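# Set the toppled stool upright inside the dashed rectangle

## Task

Get the stool that is lying on its side back onto its feet, standing within the dashed rectangle; then open the grippers and pull the arms away. The stool must stay upright in the rectangle by itself, with no arm holding it there.

## Robot and tools

Robot: two arms, left_arm and right_arm, each ending in a two-finger gripper. The names are labels only; left_arm sits on the +y side. All poses use one scene frame: origin on the table top midway between the arms, +x out over the table, +z up. Positions are in metres, orientations are quaternions written w first (qw, qx, qy, qz). On each gripper the fingers point along its own +z and close along its own x. The reported end_effector_position is the point between the pads; fingertips extend 17.5 mm past it. Reported hand positions can be a little off, more so at long reach.

The row (used by every motion call): a single flat list of 20 numbers covering both arms, even if one arm does not move. First left_arm: x, y, z, qw, qx, qy, qz, then left_gripper position, force_limit, speed; then the same ten for right_arm/right_gripper. x, y, z, q are an absolute target pose for that gripper in the scene frame, not an offset. The last three per arm are in [-1, 1]: position +1 is fully open (50 mm gap), about -0.65 brings the pads together, -1 means close until something blocks them. force_limit maps -1/0/+1 to roughly 20/102/185 N per pad (actual grip may be ~17 % higher). speed maps -1/0/+1 to 20/85/150 mm/s of gap change. To leave an arm or gripper unchanged, resend its last pose and its last three gripper numbers (a 0 is a real command). To hold orientation, repeat the same quaternion you commanded, not the drifted reported one. A target more than 0.6 m from the arm's last reported position along any gripper axis is refused and nothing is sent.

Tools:
- execute_actions {actions, pictures}. actions is empty (just read the state), one ACT {"rows": [[20 numbers], ...], "steps": n} with up to 15 rows and n up to 15 (each step is 1/30 s; the last row repeats if rows run out; default 15), or one WAIT {"steps": n} with n up to 300, counted from the previous result so your reply time uses it up. pictures toggles camera images.
- move {target: one 20-number row, speed: m/s 0.002 to 0.5, default 0.25; turning up to twice that in rad/s}. Both grippers follow straight lines to their poses and finish together, taking 0.5 to 10 s (cut off at 10 s). Gripper numbers are sent at the start. Paths ignore obstacles and the other arm; the hand lags and may overshoot speed near full reach. Faster contact hits harder, and aiming further past a contact presses harder.
- wait {seconds: 0 to 10}: lets time pass with nothing new sent.
- zoom_image {camera, region [x0, y0, x1, y1] in image pixels, at most 504x504}: closer look at one camera's latest picture. Cameras: cam_head_left, cam_head_right, cam_high, cam_low, cam_left_wrist, cam_right_wrist, each 896x504.
Call it only once the stool stands alone in the rectangle. Answering without any tool call also ends things.

Control behaviour: every step, the commanded pose is limited to within 70 mm and 16 degrees of the measured pose, and the controller favours position over orientation. After an action ends, an arm continues only to its last limited pose, so a far target may need several calls; read the reported pose and send the remainder. Turning-only commands pivot about the pad point, which is 25 mm off the last joint axis toward the gripper's -y. Elbows will not fully straighten. Joint ranges (rad): waist and the three roll joints ±6.283, shoulder ±2.250, elbow ±2.580, wrist pitch ±2.100.

Reading results: the state line gives each gripper's pose as left_arm: … | right_arm: …. A "Hand target" line shows where the controller is now heading. "pose unreachable" means a clearance check altered or stopped that arm's command; HELD marks steps where your row was not (fully) sent. A move adds a "move:" line: done, off_target, moving, held or fault, plus limits (paced = pose was clipped; held = some steps blocked, after which the arm may jump fast) and each gripper's distance to target. object_status: 0 moving, 1 stopped while opening, 2 stopped while closing (a real grip), 3 reached the position or pads met (usually nothing held). After closing with -1, confirm it reads 2. Gripper changes only take effect when position changes by at least 0.01; to soften a grip, open first. With force_limit -1, a lost object may still show 2. Opening in mm is about (250 - position_measured) x 0.202. Joint torque readings carry offsets and noise.

Avoid: knocking the stool or anything else off the table (immediate failure); arms colliding or pushing on each other; fast impacts, slams, drops and very hard presses; contact torque reaching a joint's load limit (48 N m for waist, shoulder, upper arm roll, elbow; 30.2 N m for the three wrist/forearm joints, load weight included), which stops that arm for 10 s; long loaded holds that overheat motors (MOTOR HOT from 60 °C, fault and sagging at 75 °C). Occasional outside tugs or pushes can disturb the stool. Finish by releasing, lifting clear, and checking the images that the stool stays upright inside the dashed lines.

Each tool is called after "Request:" in YAML: its name, and indented under it one key for each argument.

## Session

Request:
execute_actions:
  actions: []

Scene clock: 0.00 s of 4244.00 s.
left_arm: end_effector_position=(+0.0990, -0.0723, +0.2349) position_measured=3 object_status=3 end_effector_quat_wxyz=(+0.215, +0.789, +0.106, +0.566) | right_arm: end_effector_position=(+0.3100, -0.7525, +0.1666) position_measured=3 object_status=3 end_effector_quat_wxyz=(+0.007, +0.721, +0.693, -0.011)
Joint positions: left_arm=[ 2.369  0.704 -0.154  1.912 -1.075  1.436  3.103] | right_arm=[ 0.831  0.559 -0.163  1.492  0.126  1.089  2.091]
Joint velocities: left_arm=[ 0.    -0.     0.001  0.    -0.001  0.    -0.   ] | right_arm=[ 0.001 -0.    -0.     0.001  0.    -0.     0.   ]
Joint torques (N m, as the joint torque sensors report them, + toward a larger angle): no reading
Hand target (left_arm): +0.099, -0.072, +0.235; +0.215, +0.789, +0.106, +0.566
Hand target (right_arm): +0.310, -0.753, +0.167; +0.007, +0.721, +0.693, -0.011
camera_calibration (this result's frames):
cam_left_wrist: T_world_to_cam=[[0.376628, 0.353123, 0.85642, -0.20402], [-0.147193, -0.889939, 0.431675, -0.130534], [0.914596, -0.28864, -0.283198, 0.12612], [0, 0, 0, 1]] pos_world=[-0.0577233, -0.00772001, 0.266792]
cam_right_wrist: T_world_to_cam=[[0.0859095, 0.992699, -0.0846637, 0.745226], [0.995592, -0.0887465, -0.0303285, -0.336084], [-0.0376207, -0.081685, -0.995948, 0.284437], [0, 0, 0, 1]] pos_world=[0.281281, -0.746377, 0.336185]

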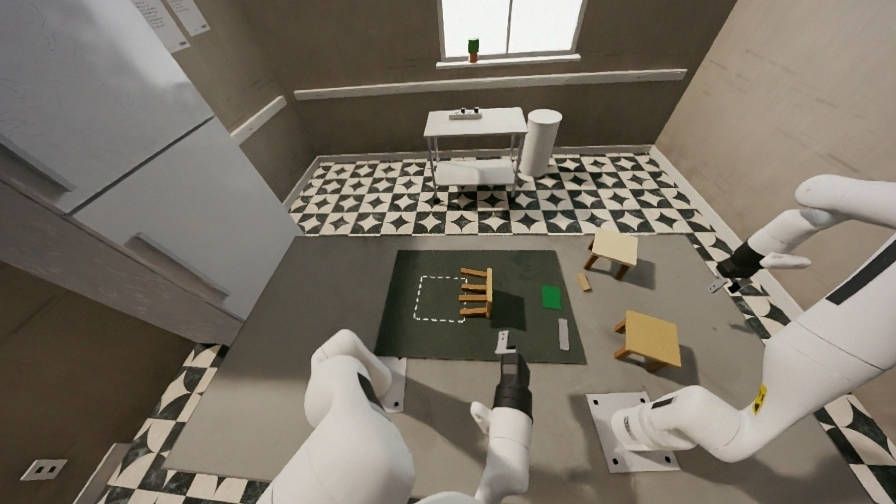

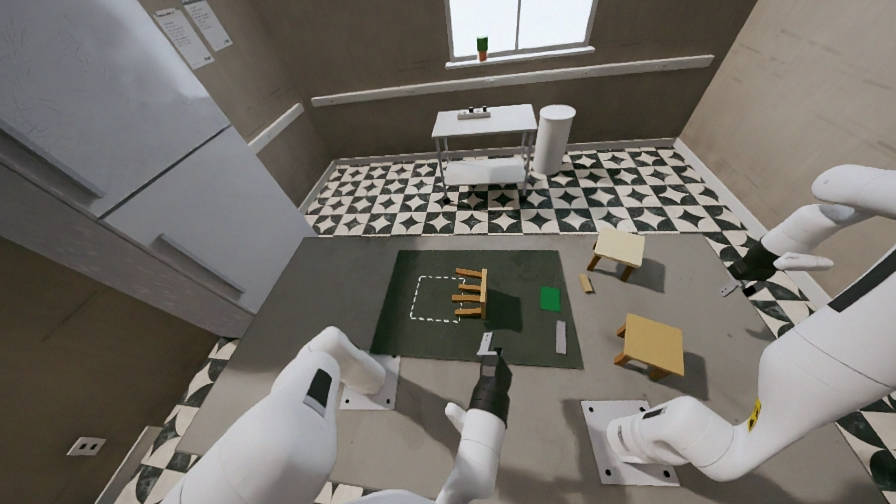

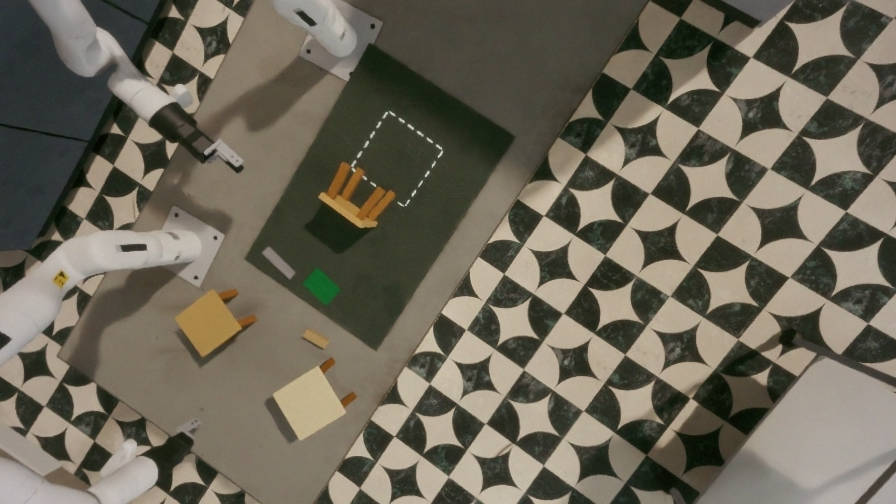

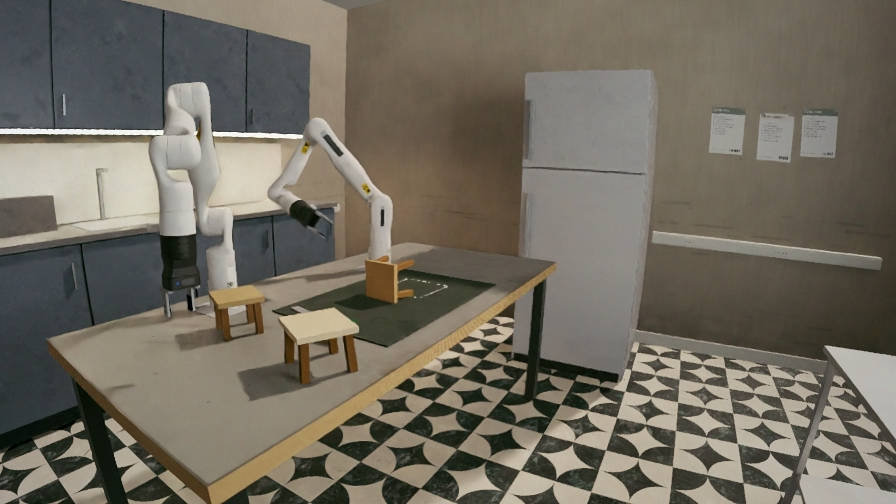

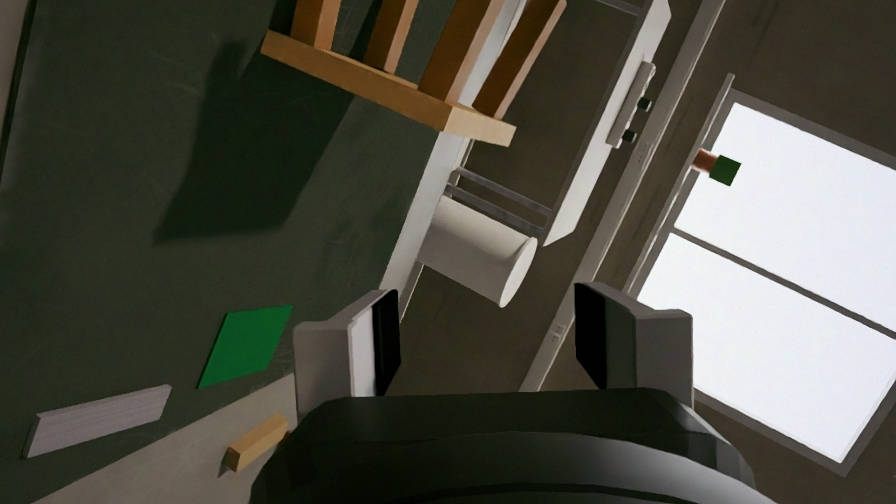

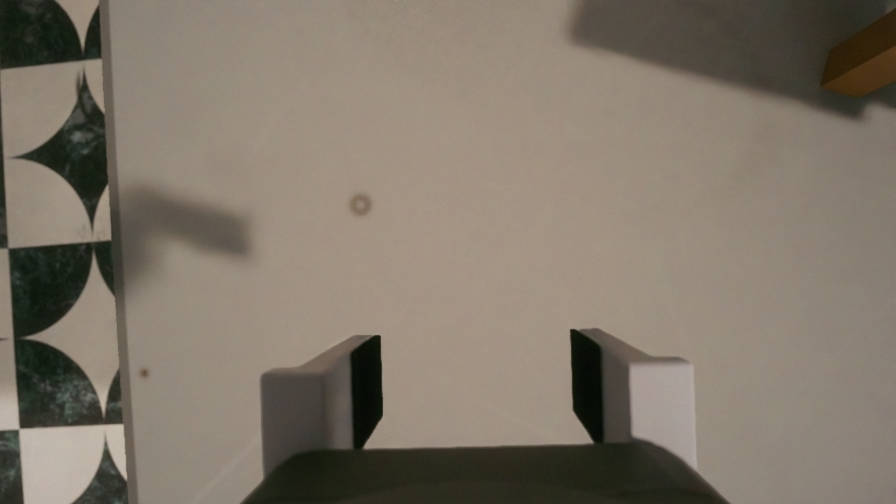

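Request:
move:
  target: [0.31,-0.037,0.27,0,0.707,0.707,0,1,0,0,0.31,-0.7525,0.1666,0.007,0.721,0.693,-0.011,1,0,0]
  speed: 0.3

Scene clock: 20.13 s of 4244.00 s.
left_arm: end_effector_position=(+0.3091, -0.0372, +0.2692) position_measured=3 object_status=3 end_effector_quat_wxyz=(+0.000, +0.707, +0.707, -0.001) | right_arm: end_effector_position=(+0.3100, -0.7525, +0.1666) position_measured=3 object_status=3 end_effector_quat_wxyz=(+0.007, +0.721, +0.693, -0.011)
Joint positions: left_arm=[ 1.144  0.38  -0.315  1.446  0.122  1.333  2.297] | right_arm=[ 0.831  0.559 -0.163  1.492  0.125  1.09   2.092]
Joint velocities: left_arm=[-0.011  0.007 -0.006 -0.003  0.004  0.003 -0.004] | right_arm=[ 0. -0. -0.  0. -0. -0. -0.]
Joint torques (N m, as the joint torque sensors report them, + toward a larger angle): left_arm=[ -0.23 -16.47  -0.83  -9.5    0.13   0.05   0.1 ] | right_arm=[ -0.34 -20.29  -0.12  -8.83  -0.23   0.02  -0.1 ]
Hand target (left_arm): +0.310, -0.037, +0.269; +0.000, +0.707, +0.707, -0.001
Hand target (right_arm): +0.310, -0.752, +0.167; +0.007, +0.721, +0.693, -0.011
Off the commanded pose (left_arm): 0.001 m, 0 deg.
Off the commanded pose (right_arm): 0.000 m, 0 deg.
After step 90, 13.70 s passed at rest.
move: done
camera_calibration (this result's frames):
cam_left_wrist: T_world_to_cam=[[0.0528638, 0.997304, -0.0508967, 0.0433021], [0.997074, -0.0498961, 0.0579118, -0.305048], [0.0552161, -0.0538092, -0.997023, 0.420362], [0, 0, 0, 1]] pos_world=[0.278656, -0.0357868, 0.43898]
cam_right_wrist: T_world_to_cam=[[0.0855796, 0.992818, -0.0836005, 0.745212], [0.995625, -0.0883755, -0.0303297, -0.335821], [-0.0375001, -0.0806392, -0.996038, 0.285175], [0, 0, 0, 1]] pos_world=[0.281271, -0.746542, 0.33616]

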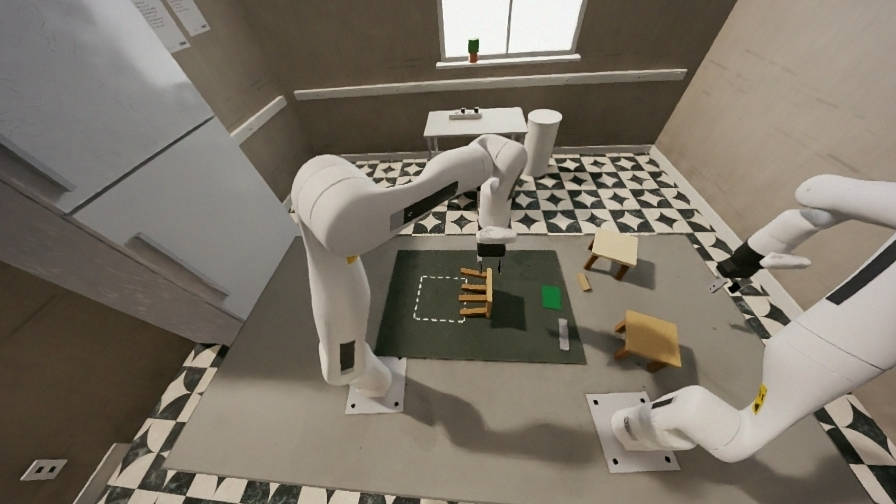

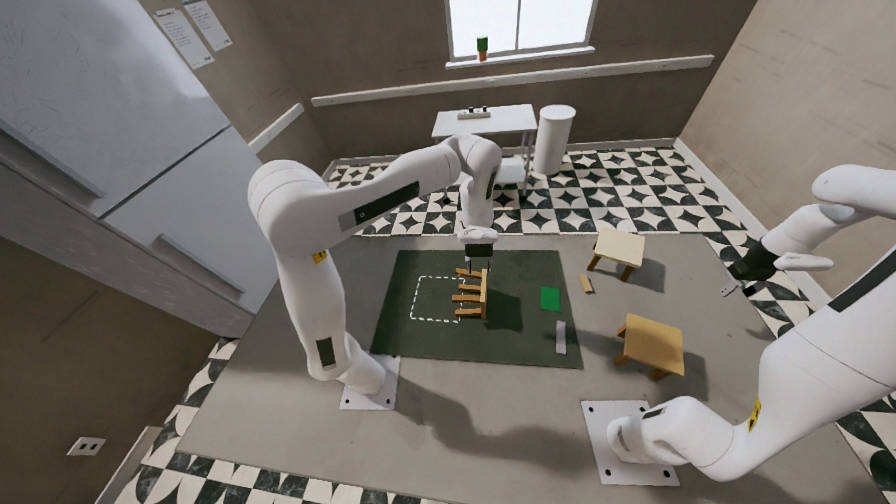

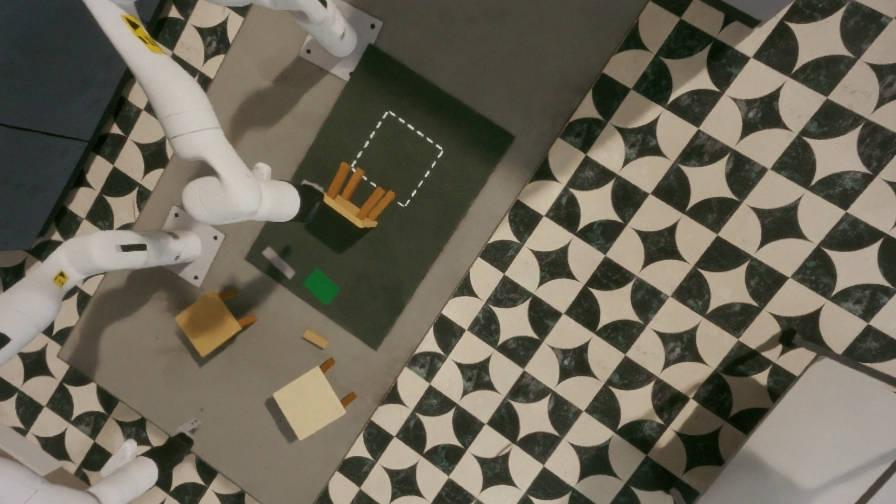

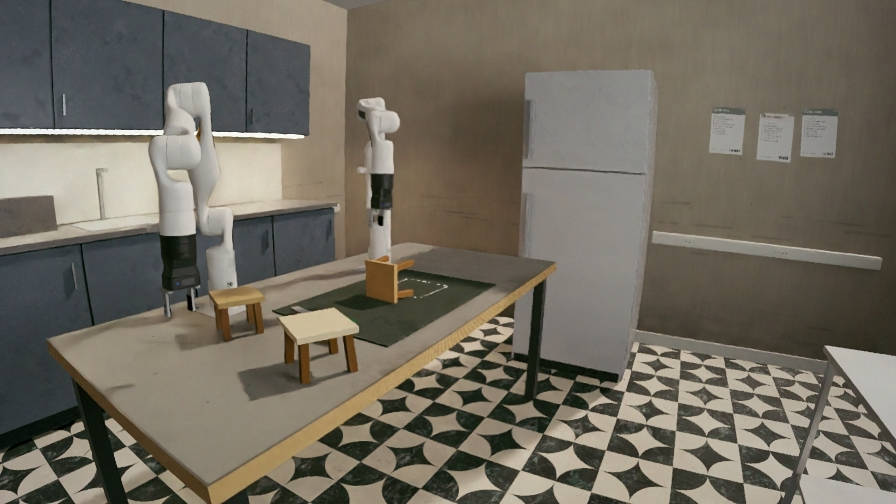

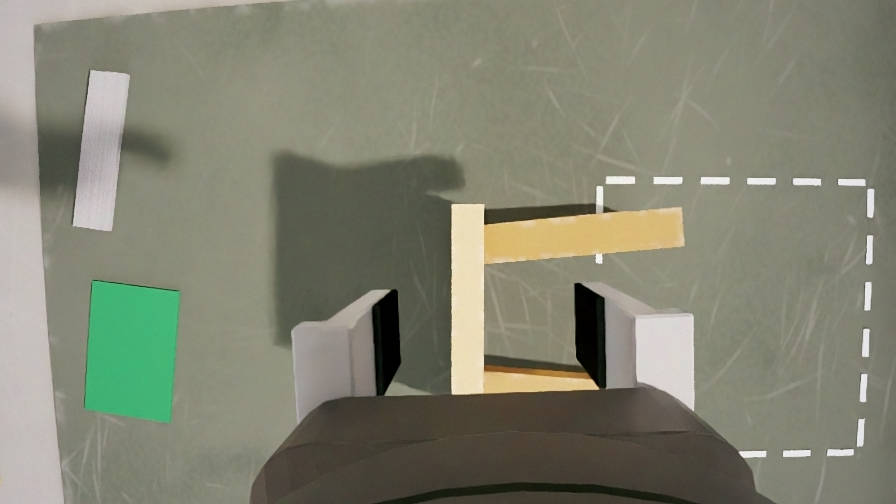

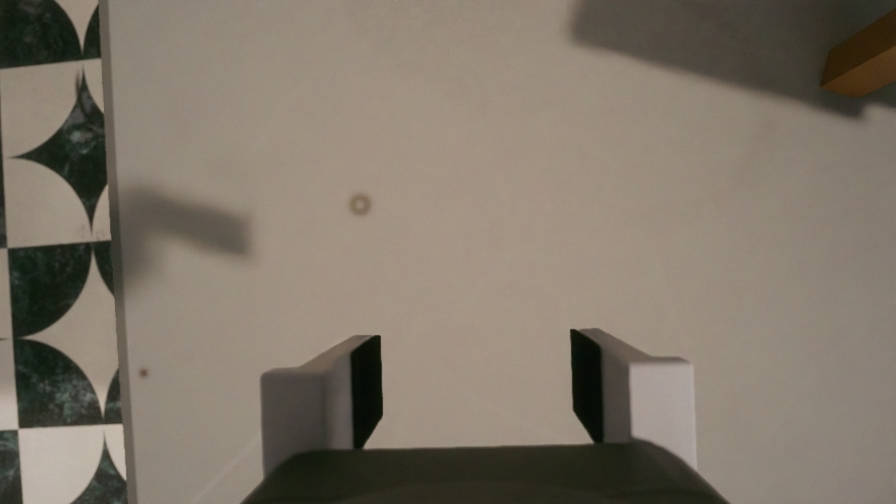

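Request:
move:
  target: [0.33,-0.046,0.165,0,0.707,0.707,0,1,0,0,0.31,-0.7525,0.1666,0.007,0.721,0.693,-0.011,1,0,0]
  speed: 0.15

Request:
zoom_image:
  camera: "cam_low"
  region: [320, 210, 480, 320]

Request:
zoom_image:
  camera: "cam_high"
  region: [290, 100, 460, 260]

Scene clock: 33.60 s of 4244.00 s.
left_arm: end_effector_position=(+0.3298, -0.0458, +0.1653) position_measured=3 object_status=3 end_effector_quat_wxyz=(+0.000, +0.707, +0.707, +0.000) | right_arm: end_effector_position=(+0.3100, -0.7525, +0.1666) position_measured=3 object_status=3 end_effector_quat_wxyz=(+0.007, +0.721, +0.693, -0.011)
Joint positions: left_arm=[ 1.111  0.519 -0.304  1.583  0.17   1.065  2.239] | right_arm=[ 0.831  0.559 -0.163  1.492  0.125  1.09   2.092]
Joint velocities: left_arm=[-0.001  0.004 -0.     0.001  0.    -0.002  0.001] | right_arm=[ 0.    -0.002  0.     0.    -0.     0.001 -0.   ]
Joint torques (N m, as the joint torque sensors report them, + toward a larger angle): left_arm=[  0.22 -18.59  -1.18  -8.31   0.03   0.09  -0.2 ] | right_arm=[ -0.17 -20.59  -0.27  -8.87   0.04   0.2   -0.12]
Hand target (left_arm): +0.330, -0.046, +0.165; -0.000, +0.707, +0.707, +0.000
Hand target (right_arm): +0.310, -0.752, +0.167; +0.007, +0.721, +0.693, -0.011
Off the commanded pose (left_arm): 0.000 m, 0 deg.
Off the commanded pose (right_arm): 0.000 m, 0 deg.
After step 90, 9.33 s passed at rest.
move: done
camera_calibration (this result's frames):
cam_left_wrist: T_world_to_cam=[[0.0524704, 0.997449, -0.0484078, 0.0452136], [0.996984, -0.0495467, 0.0597396, -0.32032], [0.0571887, -0.0513963, -0.99704, 0.314603], [0, 0, 0, 1]] pos_world=[0.298989, -0.0447996, 0.334996]
cam_right_wrist: T_world_to_cam=[[0.0855843, 0.992817, -0.0836039, 0.745212], [0.995625, -0.0883806, -0.0303327, -0.335822], [-0.0375037, -0.0806421, -0.996037, 0.285173], [0, 0, 0, 1]] pos_world=[0.281269, -0.746543, 0.336159]

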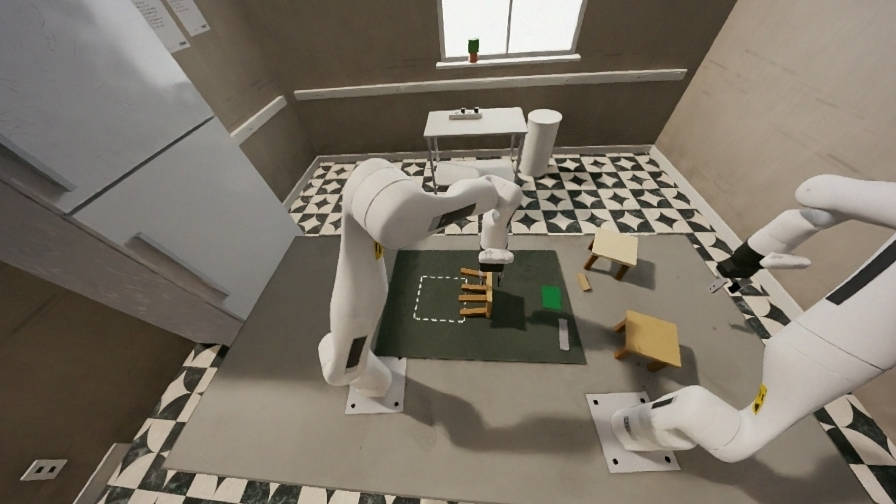

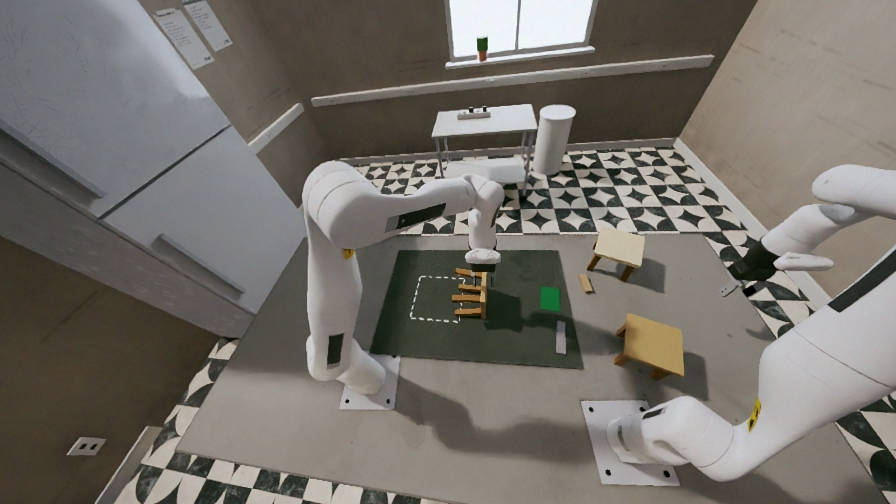

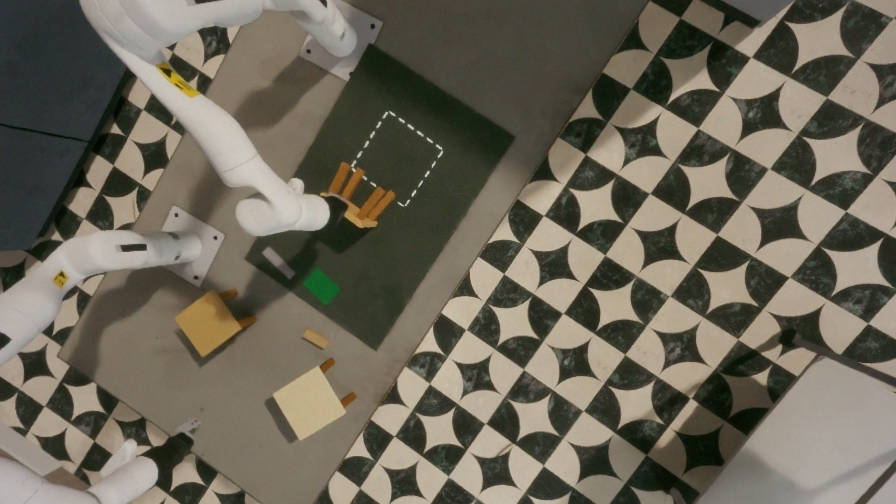

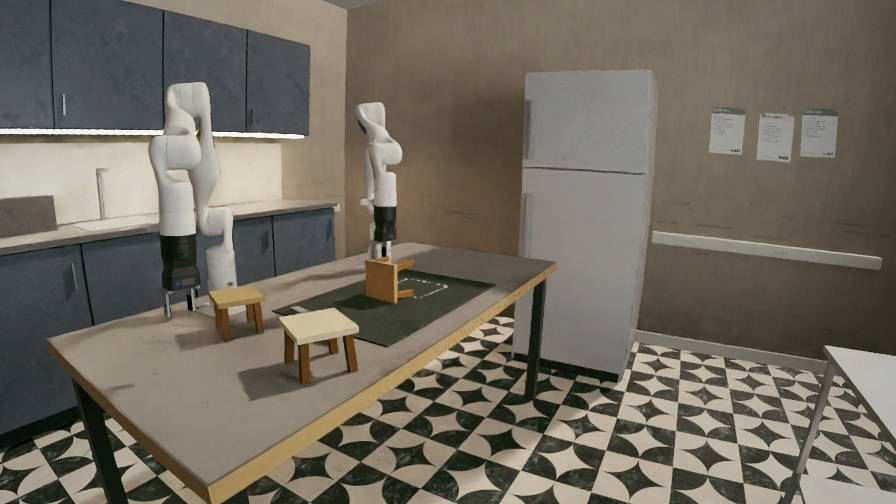

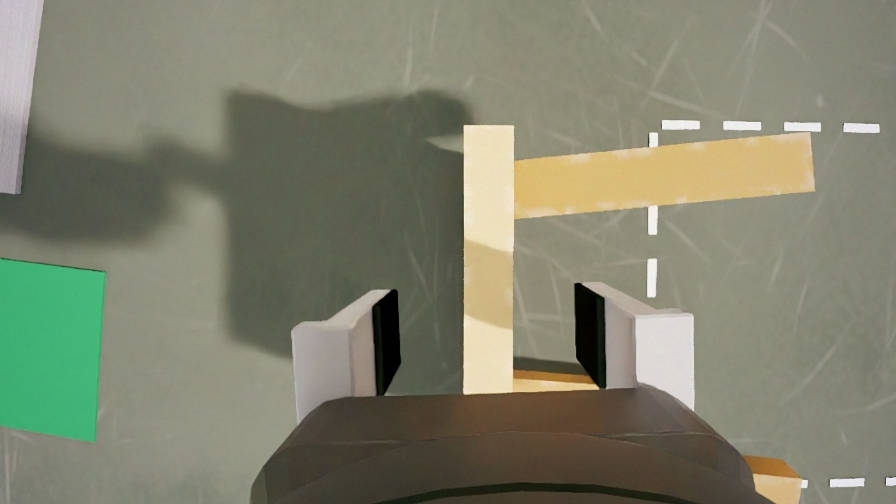

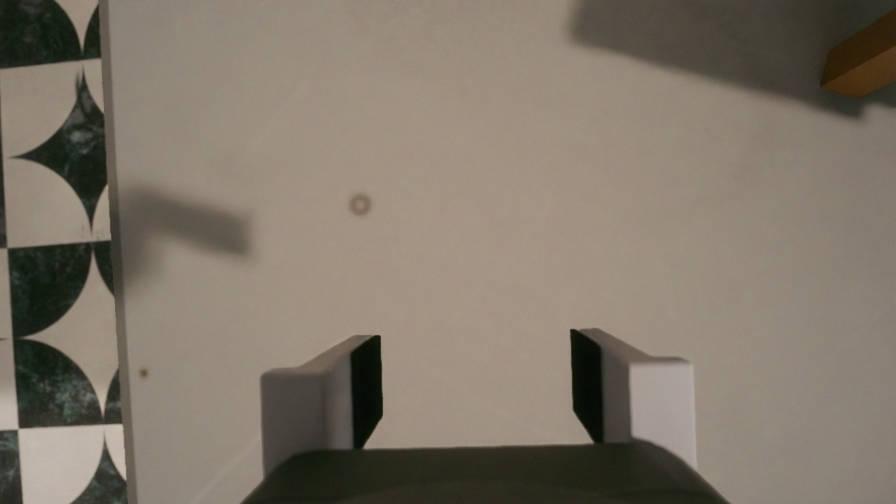

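Region (320, 210, 480, 320) of cam_low's 896x504 image, scaled by 3.150, with more detail than that image has; it fills the top 346 rows of this view, and the rest is white.

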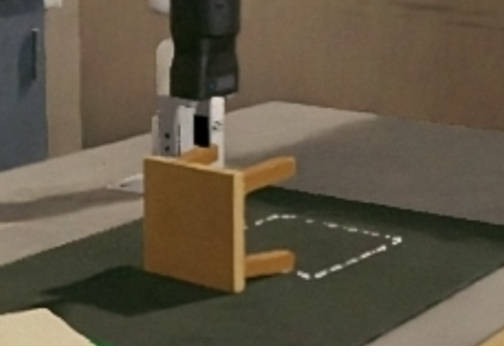

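Region (290, 100, 460, 260) of cam_high's 896x504 image, scaled by 2.965, with more detail than that image has; it fills the top 474 rows of this view, and the rest is white.

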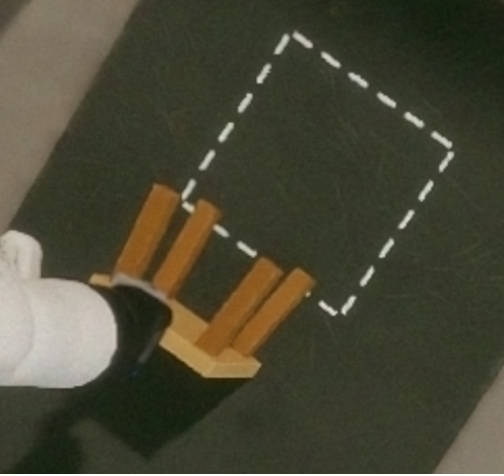

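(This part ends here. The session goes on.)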